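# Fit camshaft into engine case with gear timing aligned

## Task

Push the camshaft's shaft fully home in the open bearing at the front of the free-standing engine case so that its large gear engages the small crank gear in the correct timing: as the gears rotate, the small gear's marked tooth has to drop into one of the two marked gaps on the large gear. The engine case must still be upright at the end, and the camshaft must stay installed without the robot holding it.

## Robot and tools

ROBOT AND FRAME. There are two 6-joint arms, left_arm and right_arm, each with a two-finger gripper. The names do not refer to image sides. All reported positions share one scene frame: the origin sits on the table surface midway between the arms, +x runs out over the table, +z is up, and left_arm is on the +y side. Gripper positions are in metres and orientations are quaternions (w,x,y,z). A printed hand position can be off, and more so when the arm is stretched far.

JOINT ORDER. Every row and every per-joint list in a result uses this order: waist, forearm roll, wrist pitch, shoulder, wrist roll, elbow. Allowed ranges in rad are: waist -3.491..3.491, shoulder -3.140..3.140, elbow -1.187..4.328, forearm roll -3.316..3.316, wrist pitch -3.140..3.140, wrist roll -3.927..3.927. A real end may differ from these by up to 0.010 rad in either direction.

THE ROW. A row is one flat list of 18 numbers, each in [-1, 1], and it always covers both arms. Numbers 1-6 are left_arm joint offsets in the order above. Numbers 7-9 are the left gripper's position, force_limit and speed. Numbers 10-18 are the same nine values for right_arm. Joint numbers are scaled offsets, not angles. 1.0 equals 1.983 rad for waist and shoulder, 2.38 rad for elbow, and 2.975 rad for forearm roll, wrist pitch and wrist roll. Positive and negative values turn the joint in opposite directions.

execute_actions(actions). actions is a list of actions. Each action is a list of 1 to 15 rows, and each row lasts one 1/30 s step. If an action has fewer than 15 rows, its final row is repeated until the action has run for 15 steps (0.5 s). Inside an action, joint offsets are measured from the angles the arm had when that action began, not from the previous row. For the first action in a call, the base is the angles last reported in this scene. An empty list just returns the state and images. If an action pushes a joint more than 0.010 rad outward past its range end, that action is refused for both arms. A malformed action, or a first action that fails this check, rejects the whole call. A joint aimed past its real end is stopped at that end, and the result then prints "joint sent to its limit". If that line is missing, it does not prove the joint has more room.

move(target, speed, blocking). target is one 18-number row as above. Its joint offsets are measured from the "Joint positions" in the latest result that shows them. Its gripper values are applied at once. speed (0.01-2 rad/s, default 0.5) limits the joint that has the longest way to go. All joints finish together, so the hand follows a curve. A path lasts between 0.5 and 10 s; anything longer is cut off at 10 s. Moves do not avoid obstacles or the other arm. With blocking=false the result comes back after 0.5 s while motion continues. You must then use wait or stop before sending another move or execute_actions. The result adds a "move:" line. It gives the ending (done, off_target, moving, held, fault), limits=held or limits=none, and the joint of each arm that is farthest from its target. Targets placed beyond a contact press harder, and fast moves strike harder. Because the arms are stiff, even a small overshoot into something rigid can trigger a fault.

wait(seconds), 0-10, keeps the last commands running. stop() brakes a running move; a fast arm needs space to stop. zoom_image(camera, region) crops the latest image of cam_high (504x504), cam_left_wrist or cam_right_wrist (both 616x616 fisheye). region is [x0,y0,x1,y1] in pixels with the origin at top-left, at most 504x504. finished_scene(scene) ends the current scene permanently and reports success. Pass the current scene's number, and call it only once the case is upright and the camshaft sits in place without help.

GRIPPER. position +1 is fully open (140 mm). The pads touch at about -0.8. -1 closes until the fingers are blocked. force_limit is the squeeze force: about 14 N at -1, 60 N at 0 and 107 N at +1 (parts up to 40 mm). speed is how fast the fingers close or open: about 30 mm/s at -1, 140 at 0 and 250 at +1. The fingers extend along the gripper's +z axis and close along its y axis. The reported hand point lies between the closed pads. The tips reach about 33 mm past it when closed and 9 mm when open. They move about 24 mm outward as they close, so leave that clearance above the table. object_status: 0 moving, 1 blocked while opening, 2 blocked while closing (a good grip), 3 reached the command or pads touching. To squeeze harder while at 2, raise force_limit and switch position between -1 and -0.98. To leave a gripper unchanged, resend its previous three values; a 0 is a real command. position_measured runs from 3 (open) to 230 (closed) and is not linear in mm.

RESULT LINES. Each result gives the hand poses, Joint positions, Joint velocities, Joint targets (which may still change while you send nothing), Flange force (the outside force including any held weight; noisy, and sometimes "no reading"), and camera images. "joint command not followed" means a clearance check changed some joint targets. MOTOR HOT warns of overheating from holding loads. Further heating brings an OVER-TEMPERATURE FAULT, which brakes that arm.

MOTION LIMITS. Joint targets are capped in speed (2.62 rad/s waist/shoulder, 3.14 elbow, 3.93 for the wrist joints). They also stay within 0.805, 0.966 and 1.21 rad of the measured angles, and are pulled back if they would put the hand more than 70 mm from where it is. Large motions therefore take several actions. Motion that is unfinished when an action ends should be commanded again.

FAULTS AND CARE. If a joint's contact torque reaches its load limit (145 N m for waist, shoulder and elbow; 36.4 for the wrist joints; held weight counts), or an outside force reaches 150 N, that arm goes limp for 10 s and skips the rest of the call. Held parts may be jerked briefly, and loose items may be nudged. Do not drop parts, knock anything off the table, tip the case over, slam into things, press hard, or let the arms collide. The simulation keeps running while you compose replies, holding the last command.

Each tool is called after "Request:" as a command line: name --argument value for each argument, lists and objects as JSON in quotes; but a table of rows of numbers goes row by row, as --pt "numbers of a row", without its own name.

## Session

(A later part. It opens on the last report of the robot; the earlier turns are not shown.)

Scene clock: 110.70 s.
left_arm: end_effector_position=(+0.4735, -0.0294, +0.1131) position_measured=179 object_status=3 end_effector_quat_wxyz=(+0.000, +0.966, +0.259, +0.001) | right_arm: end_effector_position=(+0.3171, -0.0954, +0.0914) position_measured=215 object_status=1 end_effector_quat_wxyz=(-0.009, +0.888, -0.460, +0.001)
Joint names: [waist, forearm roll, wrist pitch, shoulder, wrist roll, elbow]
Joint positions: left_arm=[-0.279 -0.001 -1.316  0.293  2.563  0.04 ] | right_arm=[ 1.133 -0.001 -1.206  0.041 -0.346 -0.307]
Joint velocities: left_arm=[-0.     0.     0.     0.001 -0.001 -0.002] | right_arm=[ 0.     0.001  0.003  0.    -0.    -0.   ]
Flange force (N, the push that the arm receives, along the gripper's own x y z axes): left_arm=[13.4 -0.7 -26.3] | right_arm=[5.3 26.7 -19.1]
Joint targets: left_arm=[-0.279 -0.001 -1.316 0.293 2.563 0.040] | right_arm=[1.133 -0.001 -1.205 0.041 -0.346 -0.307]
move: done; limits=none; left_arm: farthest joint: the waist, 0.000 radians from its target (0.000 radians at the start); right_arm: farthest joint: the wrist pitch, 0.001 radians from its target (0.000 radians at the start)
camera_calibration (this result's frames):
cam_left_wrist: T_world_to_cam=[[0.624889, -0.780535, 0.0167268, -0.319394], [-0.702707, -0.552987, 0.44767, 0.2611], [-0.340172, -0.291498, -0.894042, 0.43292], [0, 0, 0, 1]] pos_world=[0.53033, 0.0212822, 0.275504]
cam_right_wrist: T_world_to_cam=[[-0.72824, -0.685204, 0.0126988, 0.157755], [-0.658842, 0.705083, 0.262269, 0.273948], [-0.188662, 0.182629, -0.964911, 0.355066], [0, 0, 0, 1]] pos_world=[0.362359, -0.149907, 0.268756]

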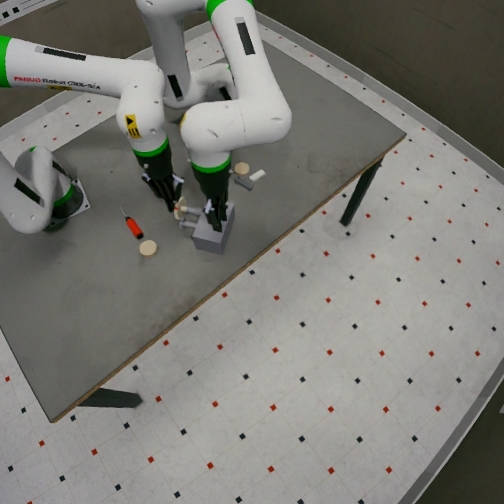

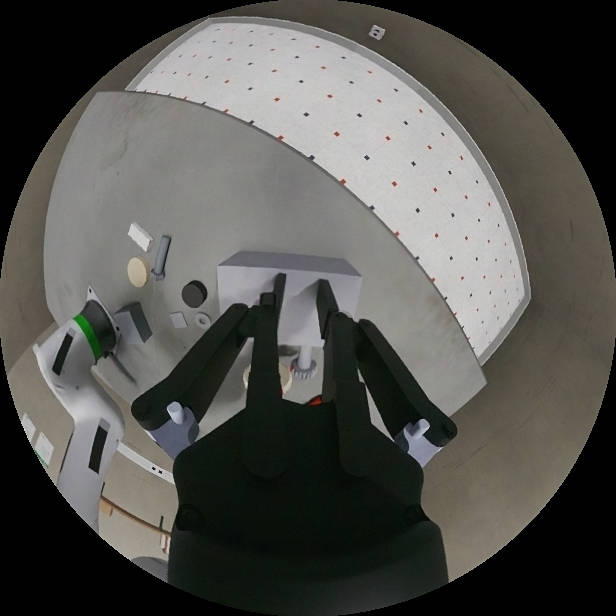

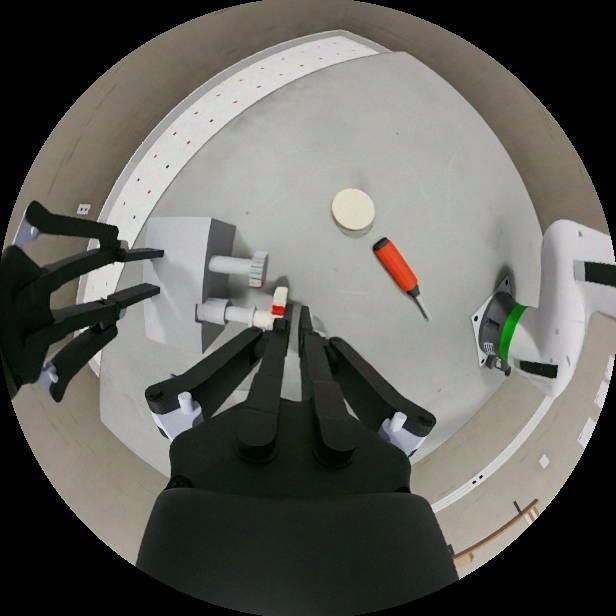

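Request:
move --target '[0,0,0,0,0,0,-0.4,0,0,-0.001,0,-0.0022,-0.0014,0.0007,0.0019,-0.57,-1,-1]' --speed 0.01

Request:
move --target '[0,0,0,0,0,0,-0.4,0,0,0,0,-0.0022,-0.0013,0,0.002,-0.55,-1,-1]' --speed 0.01

Scene clock: 111.80 s.
left_arm: end_effector_position=(+0.4735, -0.0294, +0.1131) position_measured=179 object_status=3 end_effector_quat_wxyz=(+0.000, +0.966, +0.259, +0.001) | right_arm: end_effector_position=(+0.3177, -0.0959, +0.0944) position_measured=212 object_status=0 end_effector_quat_wxyz=(-0.009, +0.888, -0.460, +0.001)
Joint names: [waist, forearm roll, wrist pitch, shoulder, wrist roll, elbow]
Joint positions: left_arm=[-0.279 -0.001 -1.316  0.293  2.563  0.04 ] | right_arm=[ 1.131 -0.001 -1.212  0.039 -0.344 -0.302]
Joint velocities: left_arm=[ 0.001  0.001  0.    -0.001 -0.    -0.001] | right_arm=[ 0.    -0.001 -0.001 -0.    -0.     0.   ]
Flange force (N, the push that the arm receives, along the gripper's own x y z axes): left_arm=[26.5 -2.4 -32.2] | right_arm=[-5.6 26.6 8.1]
Joint targets: left_arm=[-0.279 -0.001 -1.316 0.293 2.563 0.040] | right_arm=[1.131 -0.001 -1.212 0.039 -0.344 -0.302]
move: done; limits=none; left_arm: farthest joint: the waist, 0.000 radians from its target (0.000 radians at the start); right_arm: farthest joint: the waist, 0.000 radians from its target (0.002 radians at the start)
camera_calibration (this result's frames):
cam_left_wrist: T_world_to_cam=[[0.624888, -0.780534, 0.0167594, -0.3194], [-0.702721, -0.55298, 0.447656, 0.261101], [-0.340144, -0.291512, -0.894049, 0.432924], [0, 0, 0, 1]] pos_world=[0.530327, 0.0212836, 0.275525]
cam_right_wrist: T_world_to_cam=[[-0.728202, -0.685258, 0.0119783, 0.15786], [-0.658975, 0.704862, 0.26253, 0.273921], [-0.188344, 0.183282, -0.964849, 0.358105], [0, 0, 0, 1]] pos_world=[0.362908, -0.150535, 0.271714]

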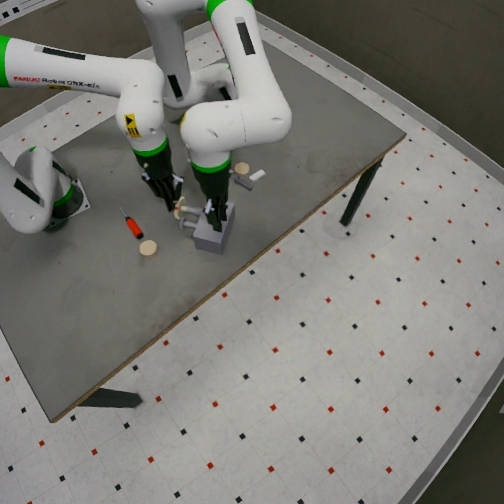

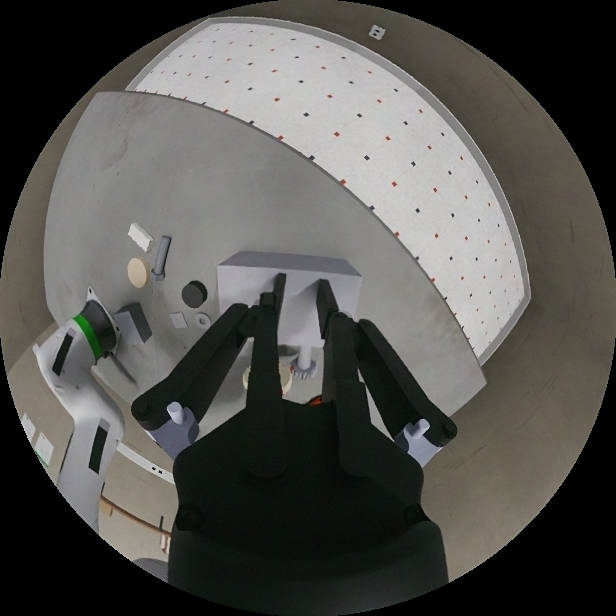

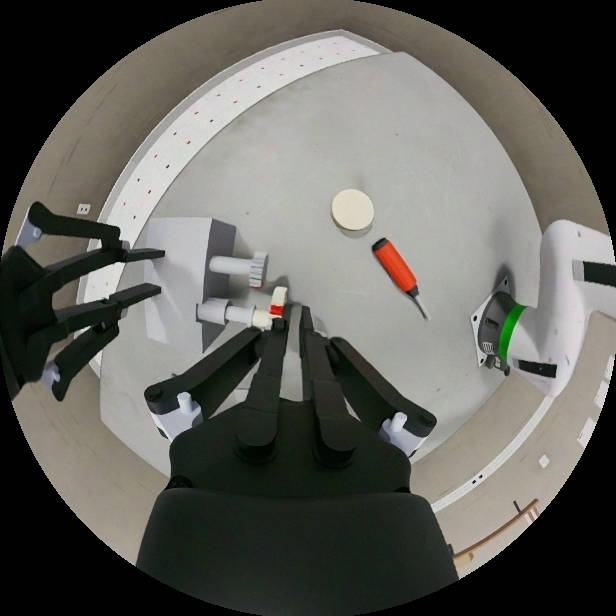

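Scene clock: 112.67 s.
left_arm: end_effector_position=(+0.4735, -0.0294, +0.1131) position_measured=179 object_status=3 end_effector_quat_wxyz=(+0.000, +0.966, +0.259, +0.001) | right_arm: end_effector_position=(+0.3178, -0.0957, +0.0974) position_measured=212 object_status=1 end_effector_quat_wxyz=(-0.009, +0.888, -0.460, +0.001)
Joint names: [waist, forearm roll, wrist pitch, shoulder, wrist roll, elbow]
Joint positions: left_arm=[-0.279 -0.001 -1.316  0.293  2.563  0.04 ] | right_arm=[ 1.131 -0.001 -1.219  0.036 -0.344 -0.297]
Joint velocities: left_arm=[ 0.002 -0.     0.001 -0.    -0.    -0.   ] | right_arm=[ 0.    -0.     0.001  0.     0.001 -0.   ]
Flange force (N, the push that the arm receives, along the gripper's own x y z axes): left_arm=[32.1 -6.9 -36.9] | right_arm=[0.0 28.4 9.7]
Joint targets: left_arm=[-0.279 -0.001 -1.316 0.293 2.563 0.040] | right_arm=[1.131 -0.001 -1.219 0.036 -0.344 -0.297]
move: done; limits=none; left_arm: farthest joint: the waist, 0.000 radians from its target (0.000 radians at the start); right_arm: farthest joint: the waist, 0.000 radians from its target (0.000 radians at the start)
camera_calibration (this result's frames):
cam_left_wrist: T_world_to_cam=[[0.624894, -0.780529, 0.0168235, -0.319422], [-0.702745, -0.552971, 0.44763, 0.261116], [-0.340085, -0.291544, -0.894061, 0.432919], [0, 0, 0, 1]] pos_world=[0.530332, 0.0212861, 0.275546]
cam_right_wrist: T_world_to_cam=[[-0.728215, -0.685256, 0.0112363, 0.158152], [-0.659085, 0.70471, 0.262659, 0.273103], [-0.187907, 0.183866, -0.964823, 0.360931], [0, 0, 0, 1]] pos_world=[0.362989, -0.150447, 0.274725]

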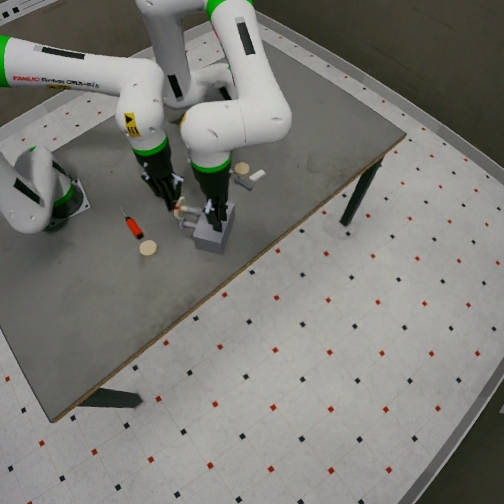

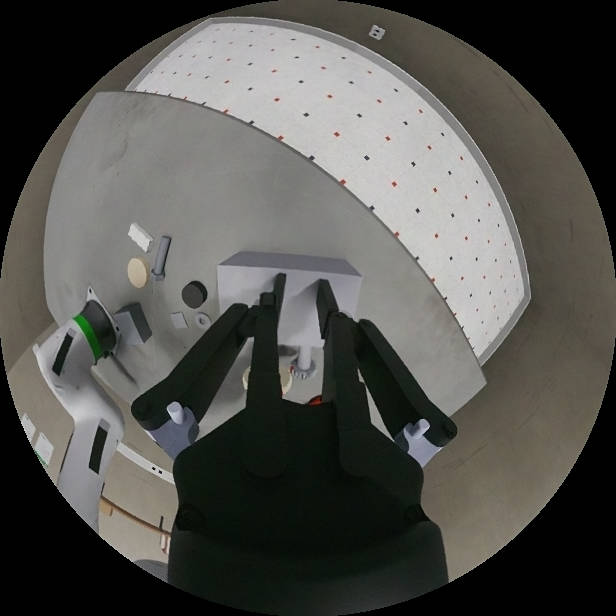

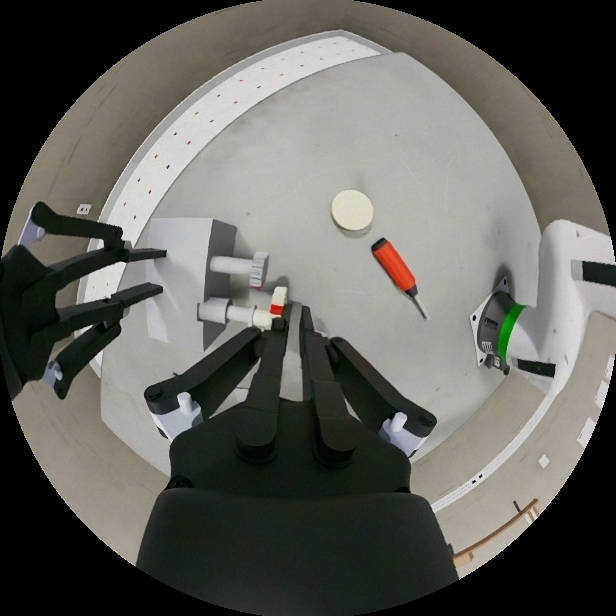

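Request:
move --target '[0,0,0,0,0,0,-0.4,0,0,0,0,0.0555,-0.0686,0,-0.0634,-1,-1,0]' --speed 0.08

Request:
move --target '[0,0,0,0,0,0,-0.4,0,0,0,0,0,0,0,0,-0.52,-1,-1]'

Request:
zoom_image --camera "cam_right_wrist" --region '[170, 220, 340, 390]'

Scene clock: 115.30 s.
left_arm: end_effector_position=(+0.4735, -0.0294, +0.1131) position_measured=179 object_status=3 end_effector_quat_wxyz=(+0.000, +0.966, +0.259, +0.001) | right_arm: end_effector_position=(+0.3152, -0.0994, +0.0946) position_measured=230 object_status=3 end_effector_quat_wxyz=(-0.084, +0.885, -0.459, +0.011)
Joint names: [waist, forearm roll, wrist pitch, shoulder, wrist roll, elbow]
Joint positions: left_arm=[-0.279 -0.001 -1.316  0.293  2.563  0.04 ] | right_arm=[ 1.131 -0.001 -1.054 -0.1   -0.344 -0.448]
Joint velocities: left_arm=[-0.001  0.    -0.001 -0.001  0.     0.   ] | right_arm=[ 0.    -0.    -0.001 -0.     0.    -0.   ]
Flange force (N, the push that the arm receives, along the gripper's own x y z axes): left_arm=[7.4 4.7 -25.1] | right_arm=[1.5 -3.6 -1.1]
Joint targets: left_arm=[-0.279 -0.001 -1.316 0.293 2.563 0.040] | right_arm=[1.131 -0.001 -1.054 -0.100 -0.344 -0.448]
move: done; limits=none; left_arm: farthest joint: the waist, 0.000 radians from its target (0.000 radians at the start); right_arm: farthest joint: the waist, 0.000 radians from its target (0.000 radians at the start)
camera_calibration (this result's frames):
cam_left_wrist: T_world_to_cam=[[0.624894, -0.780529, 0.0168236, -0.319423], [-0.702745, -0.552971, 0.44763, 0.261116], [-0.340085, -0.291544, -0.894061, 0.432918], [0, 0, 0, 1]] pos_world=[0.530332, 0.021286, 0.275546]
cam_right_wrist: T_world_to_cam=[[-0.722941, -0.677487, -0.135525, 0.166726], [-0.682881, 0.670841, 0.289216, 0.276374], [-0.105024, 0.301634, -0.947622, 0.342401], [0, 0, 0, 1]] pos_world=[0.345224, -0.175727, 0.26713]

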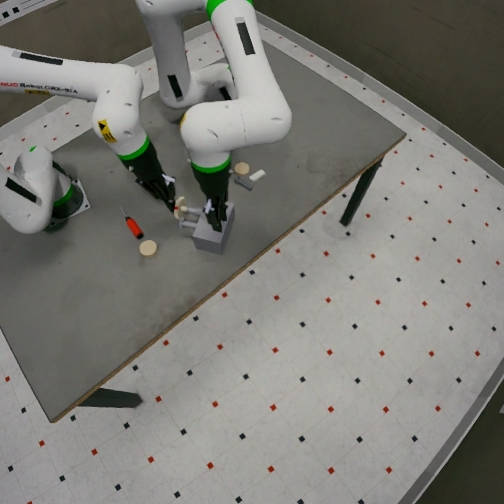

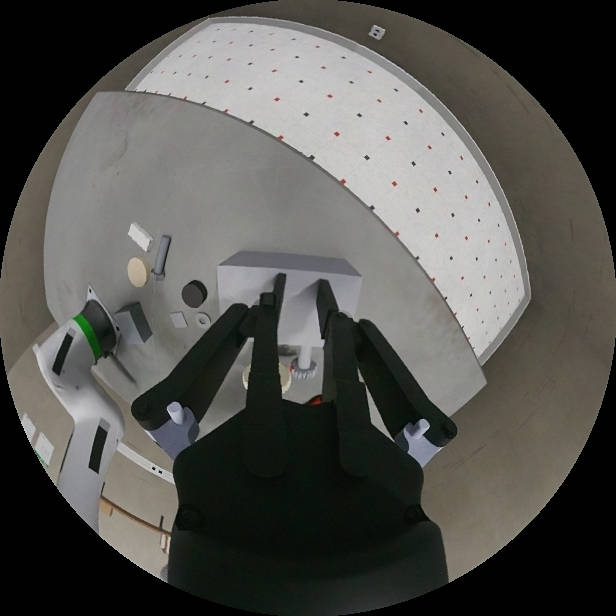

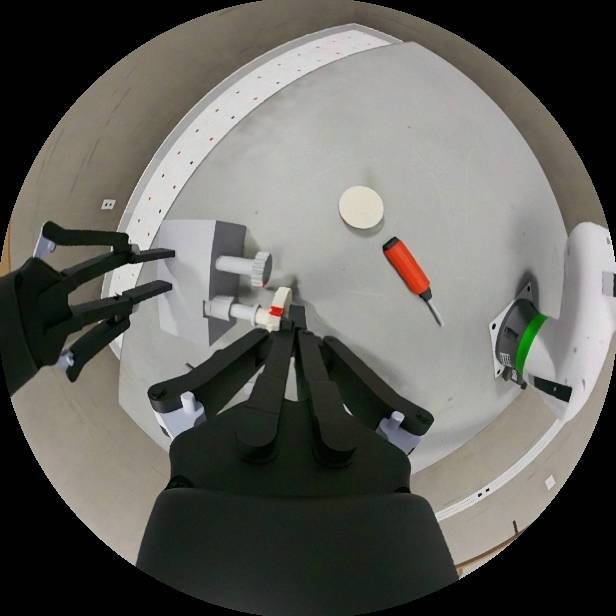

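Scene clock: 116.27 s.
left_arm: end_effector_position=(+0.4735, -0.0294, +0.1131) position_measured=179 object_status=3 end_effector_quat_wxyz=(+0.000, +0.966, +0.259, +0.001) | right_arm: end_effector_position=(+0.3152, -0.0994, +0.0946) position_measured=195 object_status=3 end_effector_quat_wxyz=(-0.084, +0.885, -0.459, +0.011)
Joint names: [waist, forearm roll, wrist pitch, shoulder, wrist roll, elbow]
Joint positions: left_arm=[-0.279 -0.001 -1.316  0.293  2.563  0.04 ] | right_arm=[ 1.131 -0.001 -1.054 -0.1   -0.344 -0.448]
Joint velocities: left_arm=[-0.001 -0.001 -0.     0.    -0.     0.001] | right_arm=[-0.001  0.001 -0.001 -0.    -0.    -0.   ]
Flange force (N, the push that the arm receives, along the gripper's own x y z axes): left_arm=[7.4 -3.8 -22.9] | right_arm=[0.2 -1.1 -1.2]
Joint targets: left_arm=[-0.279 -0.001 -1.316 0.293 2.563 0.040] | right_arm=[1.131 -0.001 -1.054 -0.100 -0.344 -0.448]
move: done; limits=none; left_arm: farthest joint: the waist, 0.000 radians from its target (0.000 radians at the start); right_arm: farthest joint: the waist, 0.000 radians from its target (0.000 radians at the start)
camera_calibration (this result's frames):
cam_left_wrist: T_world_to_cam=[[0.624893, -0.780529, 0.0168248, -0.319423], [-0.702745, -0.552971, 0.447629, 0.261117], [-0.340084, -0.291544, -0.894061, 0.432918], [0, 0, 0, 1]] pos_world=[0.530332, 0.0212859, 0.275546]
cam_right_wrist: T_world_to_cam=[[-0.722939, -0.677484, -0.135552, 0.166736], [-0.682885, 0.670835, 0.289221, 0.27637], [-0.105009, 0.301655, -0.947617, 0.342407], [0, 0, 0, 1]] pos_world=[0.345224, -0.175727, 0.267141]

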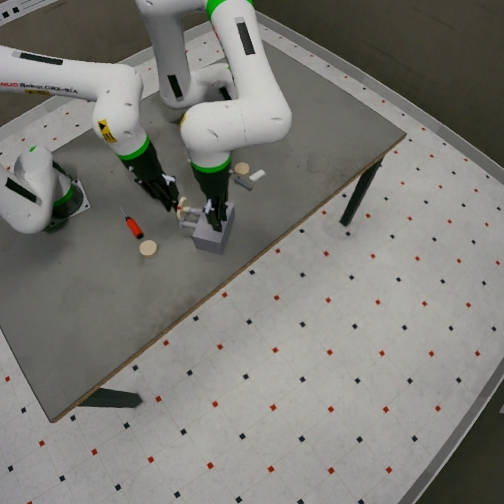

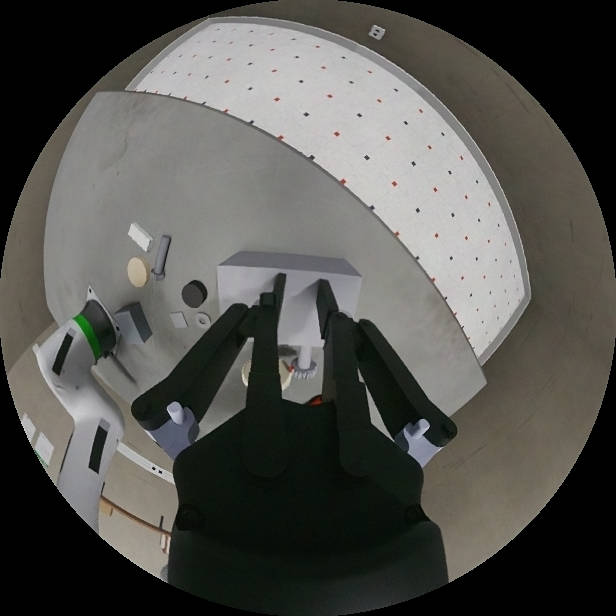

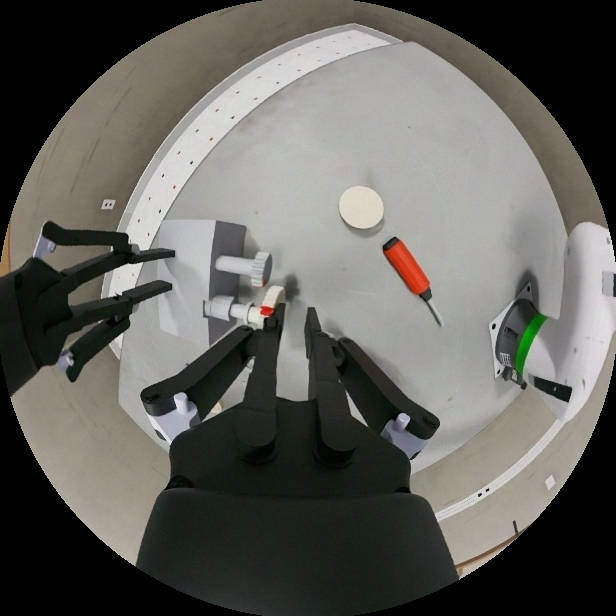

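Region (170, 220, 340, 390) of cam_right_wrist's 616x616 image, scaled by 2.965, with more detail than that image has.

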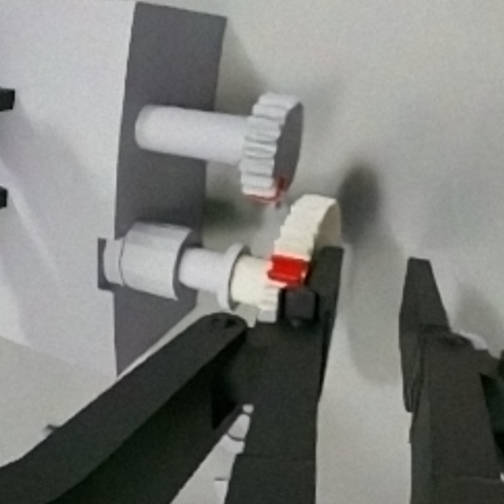

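Request:
execute_actions --actions '[]'

Request:
zoom_image --camera "cam_left_wrist" --region '[200,290,380,470]'

Scene clock: 116.77 s.
left_arm: end_effector_position=(+0.4735, -0.0294, +0.1131) position_measured=179 object_status=3 end_effector_quat_wxyz=(+0.000, +0.966, +0.259, +0.001) | right_arm: end_effector_position=(+0.3152, -0.0994, +0.0946) position_measured=195 object_status=3 end_effector_quat_wxyz=(-0.084, +0.885, -0.459, +0.011)
Joint names: [waist, forearm roll, wrist pitch, shoulder, wrist roll, elbow]
Joint positions: left_arm=[-0.279 -0.001 -1.316  0.293  2.563  0.04 ] | right_arm=[ 1.131 -0.001 -1.054 -0.1   -0.344 -0.448]
Joint velocities: left_arm=[-0.    -0.    -0.001  0.001  0.     0.001] | right_arm=[ 0.001 -0.002 -0.001  0.    -0.    -0.   ]
Flange force (N, the push that the arm receives, along the gripper's own x y z axes): left_arm=[5.4 -4.2 -25.2] | right_arm=[0.8 -1.4 -1.0]
Joint targets: left_arm=[-0.279 -0.001 -1.316 0.293 2.563 0.040] | right_arm=[1.131 -0.001 -1.054 -0.100 -0.344 -0.448]
camera_calibration (this result's frames):
cam_left_wrist: T_world_to_cam=[[0.624893, -0.780529, 0.0168248, -0.319423], [-0.702745, -0.552971, 0.447629, 0.261117], [-0.340084, -0.291544, -0.894061, 0.432918], [0, 0, 0, 1]] pos_world=[0.530332, 0.0212859, 0.275546]
cam_right_wrist: T_world_to_cam=[[-0.722939, -0.677484, -0.135552, 0.166736], [-0.682885, 0.670835, 0.289221, 0.27637], [-0.105009, 0.301655, -0.947617, 0.342407], [0, 0, 0, 1]] pos_world=[0.345224, -0.175727, 0.267141]

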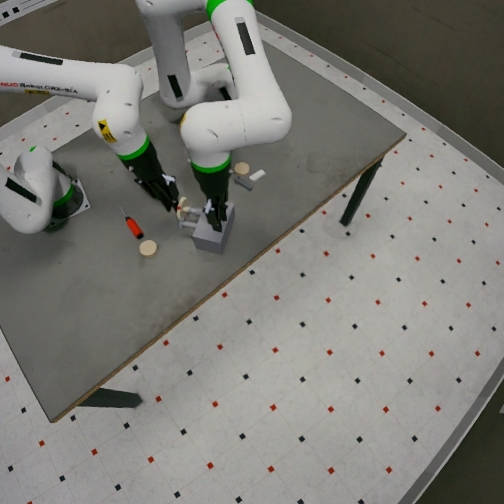

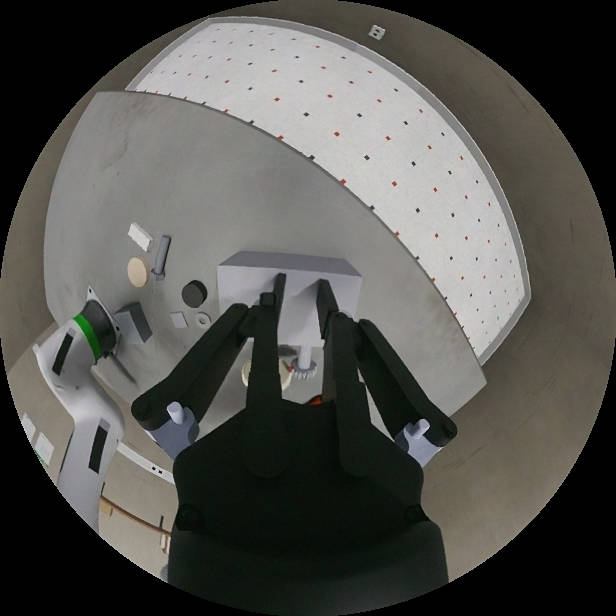

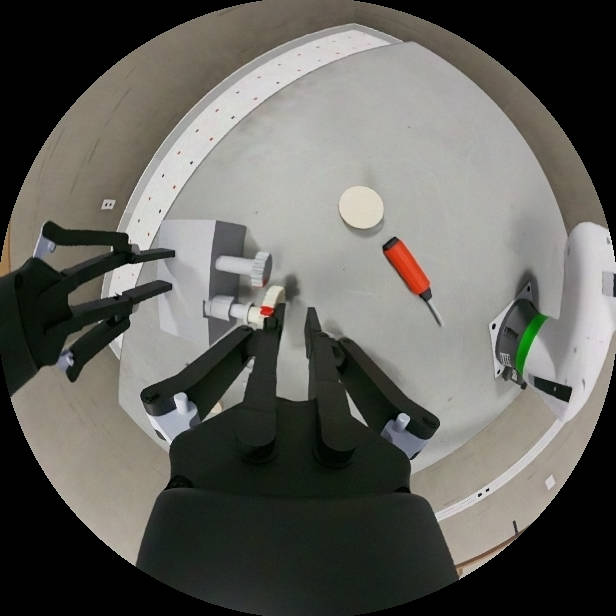

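Region (200, 290, 380, 470) of cam_left_wrist's 616x616 image, scaled by 2.800, with more detail than that image has.

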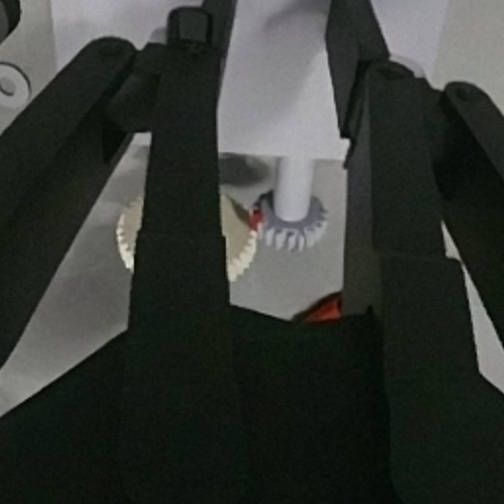

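Request:
zoom_image --camera "cam_right_wrist" --region '[190,240,310,360]'

Request:
zoom_image --camera "cam_high" --region '[150,180,240,270]'

Region (190, 240, 310, 360) of cam_right_wrist's 616x616 image, scaled by 4.200, with more detail than that image has.

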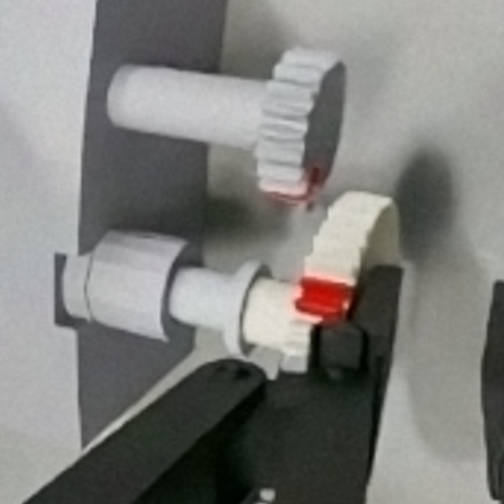

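Region (150, 180, 240, 270) of cam_high's 504x504 image, scaled by 5.600, with more detail than that image has.

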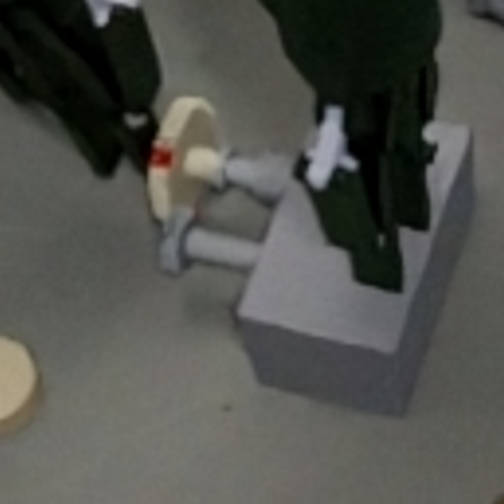

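Request:
move --target '[0,0,0,0,0,0,-0.4,0,0,0,0,0,0,0,0,-0.85,-1,0]'

Request:
move --target '[0,0,0,0,0,0,-0.4,0,0,0,0,-0.0346,-0.017,0,0.029,-0.85,-1,0]' --speed 0.15

Request:
move --target '[0,0,0,0,0,0,-0.4,0,0,0.0,0,0,0.034,0.0,0.028,-0.85,-1,0]' --speed 0.1

Request:
zoom_image --camera "cam_right_wrist" --region '[210,220,370,380]'

Scene clock: 118.60 s.
left_arm: end_effector_position=(+0.4735, -0.0294, +0.1131) position_measured=179 object_status=3 end_effector_quat_wxyz=(+0.000, +0.966, +0.259, +0.001) | right_arm: end_effector_position=(+0.3152, -0.0994, +0.0946) position_measured=230 object_status=3 end_effector_quat_wxyz=(-0.084, +0.885, -0.459, +0.011)
Joint names: [waist, forearm roll, wrist pitch, shoulder, wrist roll, elbow]
Joint positions: left_arm=[-0.279 -0.001 -1.316  0.293  2.563  0.04 ] | right_arm=[ 1.131 -0.001 -1.054 -0.1   -0.344 -0.448]
Joint velocities: left_arm=[-0.    -0.     0.    -0.    -0.001 -0.001] | right_arm=[ 0.     0.     0.002  0.    -0.001 -0.   ]
Flange force (N, the push that the arm receives, along the gripper's own x y z axes): left_arm=[6.8 -3.9 -23.8] | right_arm=[-0.1 -2.3 -1.5]
Joint targets: left_arm=[-0.279 -0.001 -1.316 0.293 2.563 0.040] | right_arm=[1.131 -0.001 -1.054 -0.100 -0.344 -0.448]
move: done; limits=none; left_arm: farthest joint: the waist, 0.000 radians from its target (0.000 radians at the start); right_arm: farthest joint: the waist, 0.000 radians from its target (0.000 radians at the start)
camera_calibration (this result's frames):
cam_left_wrist: T_world_to_cam=[[0.624894, -0.780529, 0.016825, -0.319423], [-0.702745, -0.552971, 0.447629, 0.261117], [-0.340084, -0.291544, -0.894061, 0.432918], [0, 0, 0, 1]] pos_world=[0.530333, 0.0212859, 0.275546]
cam_right_wrist: T_world_to_cam=[[-0.722935, -0.677488, -0.135554, 0.166736], [-0.68289, 0.670834, 0.289211, 0.276375], [-0.105002, 0.30165, -0.947619, 0.342407], [0, 0, 0, 1]] pos_world=[0.345226, -0.175727, 0.267143]

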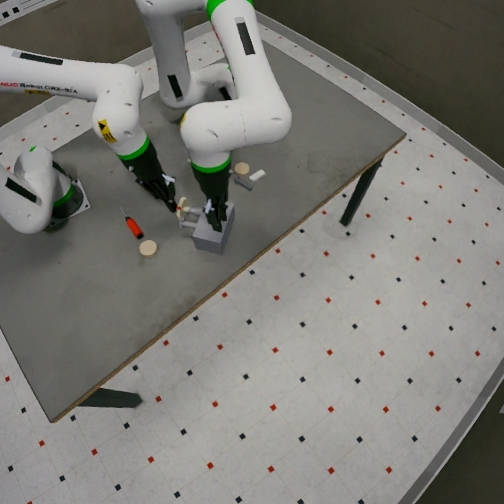

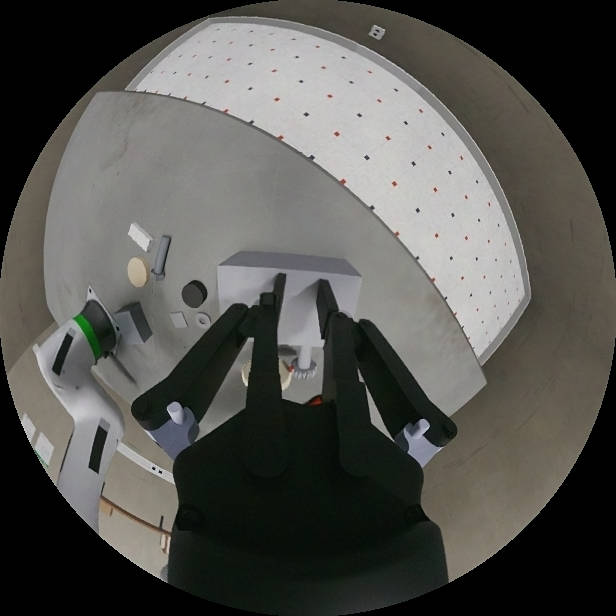

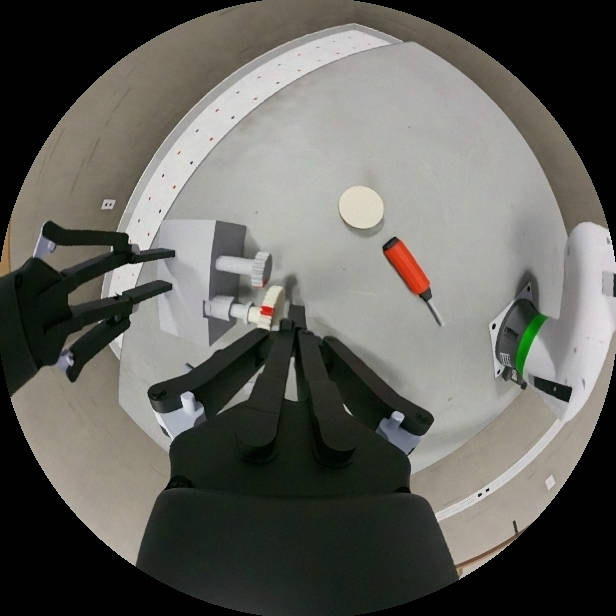

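Scene clock: 119.57 s.
left_arm: end_effector_position=(+0.4735, -0.0294, +0.1131) position_measured=179 object_status=3 end_effector_quat_wxyz=(+0.000, +0.966, +0.259, +0.001) | right_arm: end_effector_position=(+0.3147, -0.1001, +0.1352) position_measured=230 object_status=3 end_effector_quat_wxyz=(-0.084, +0.885, -0.459, +0.011)
Joint names: [waist, forearm roll, wrist pitch, shoulder, wrist roll, elbow]
Joint positions: left_arm=[-0.279 -0.001 -1.316  0.293  2.563  0.04 ] | right_arm=[ 1.131 -0.001 -1.157 -0.134 -0.344 -0.379]
Joint velocities: left_arm=[ 0.002 -0.     0.001  0.001 -0.001  0.001] | right_arm=[ 0.     0.001  0.001 -0.    -0.     0.   ]
Flange force (N, the push that the arm receives, along the gripper's own x y z axes): left_arm=[6.2 -2.0 -25.2] | right_arm=[0.0 -4.0 -2.2]
Joint targets: left_arm=[-0.279 -0.001 -1.316 0.293 2.563 0.040] | right_arm=[1.131 -0.001 -1.157 -0.134 -0.344 -0.379]
move: done; limits=none; left_arm: farthest joint: the waist, 0.000 radians from its target (0.000 radians at the start); right_arm: farthest joint: the waist, 0.000 radians from its target (0.000 radians at the start)
camera_calibration (this result's frames):
cam_left_wrist: T_world_to_cam=[[0.624894, -0.780529, 0.0168249, -0.319423], [-0.702745, -0.552971, 0.447629, 0.261117], [-0.340084, -0.291544, -0.894061, 0.432918], [0, 0, 0, 1]] pos_world=[0.530332, 0.021286, 0.275546]
cam_right_wrist: T_world_to_cam=[[-0.722884, -0.677588, -0.135327, 0.171327], [-0.682917, 0.670808, 0.289207, 0.264764], [-0.105185, 0.30148, -0.947653, 0.381067], [0, 0, 0, 1]] pos_world=[0.344744, -0.1764, 0.307733]

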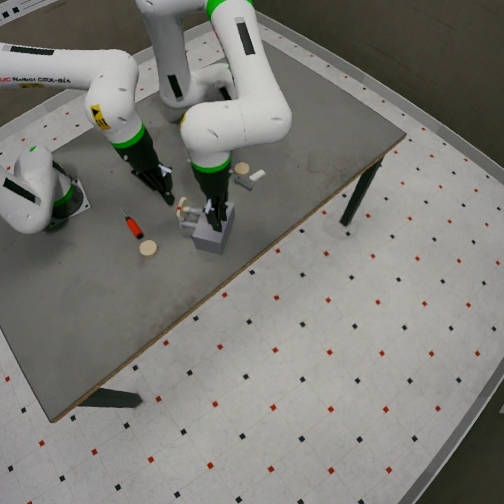

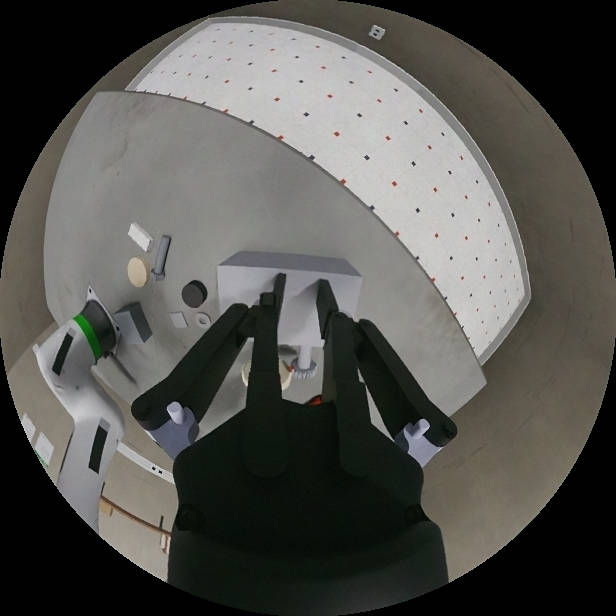

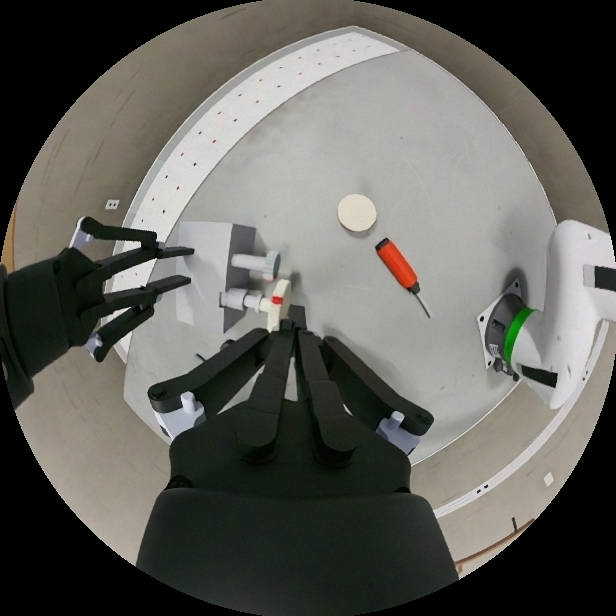

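Scene clock: 120.50 s.
left_arm: end_effector_position=(+0.4735, -0.0294, +0.1131) position_measured=179 object_status=3 end_effector_quat_wxyz=(+0.000, +0.966, +0.259, +0.001) | right_arm: end_effector_position=(+0.3303, -0.0779, +0.1376) position_measured=230 object_status=3 end_effector_quat_wxyz=(-0.083, +0.885, -0.459, +0.011)
Joint names: [waist, forearm roll, wrist pitch, shoulder, wrist roll, elbow]
Joint positions: left_arm=[-0.279 -0.001 -1.316  0.293  2.563  0.04 ] | right_arm=[ 1.131 -0.001 -1.157 -0.066 -0.344 -0.313]
Joint velocities: left_arm=[ 0.002  0.001 -0.001  0.001  0.    -0.002] | right_arm=[0.001 0.001 0.    0.    0.001 0.   ]
Flange force (N, the push that the arm receives, along the gripper's own x y z axes): left_arm=[6.9 -2.6 -26.3] | right_arm=[1.4 -2.3 -1.7]
Joint targets: left_arm=[-0.279 -0.001 -1.316 0.293 2.563 0.040] | right_arm=[1.131 -0.001 -1.157 -0.066 -0.344 -0.313]
move: done; limits=none; left_arm: farthest joint: the waist, 0.000 radians from its target (0.000 radians at the start); right_arm: farthest joint: the waist, 0.000 radians from its target (0.000 radians at the start)
camera_calibration (this result's frames):
cam_left_wrist: T_world_to_cam=[[0.624894, -0.780529, 0.0168249, -0.319423], [-0.702745, -0.552971, 0.447629, 0.261117], [-0.340084, -0.291544, -0.894061, 0.432918], [0, 0, 0, 1]] pos_world=[0.530333, 0.021286, 0.275546]
cam_right_wrist: T_world_to_cam=[[-0.722948, -0.677681, -0.134517, 0.197861], [-0.682778, 0.671006, 0.289076, 0.259834], [-0.10564, 0.300833, -0.947808, 0.378394], [0, 0, 0, 1]] pos_world=[0.360426, -0.154096, 0.310149]

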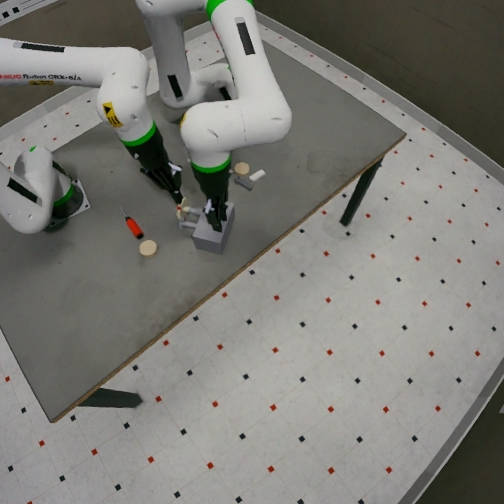

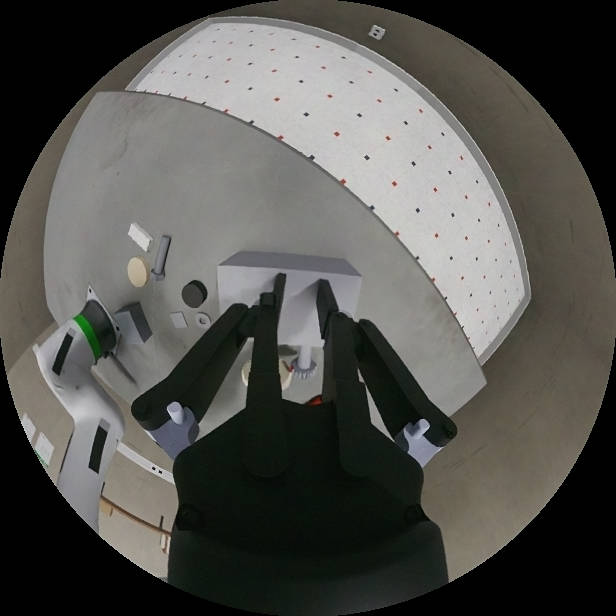

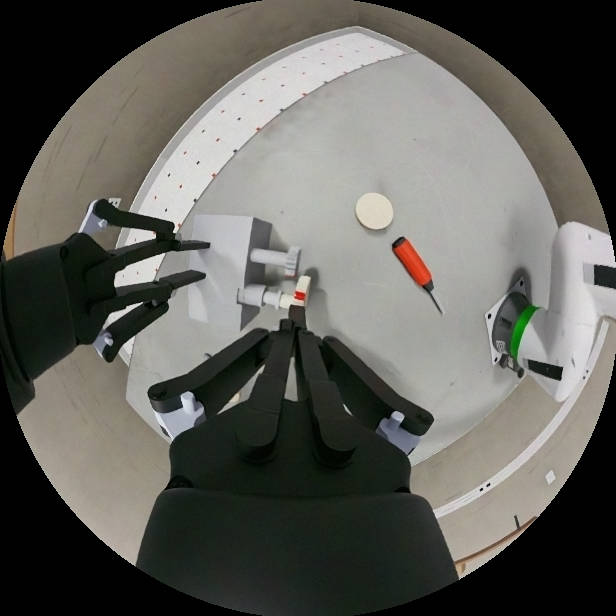

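Region (210, 220, 370, 380) of cam_right_wrist's 616x616 image, scaled by 3.150, with more detail than that image has.

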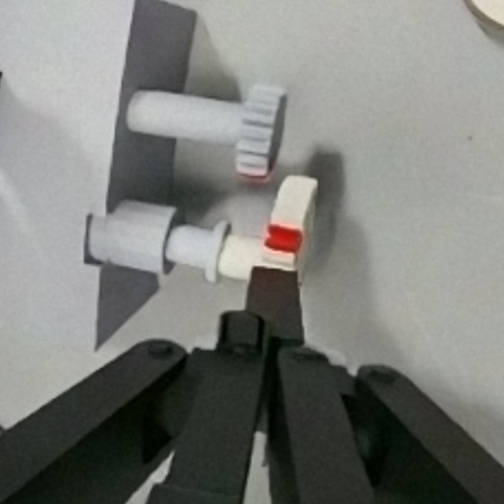

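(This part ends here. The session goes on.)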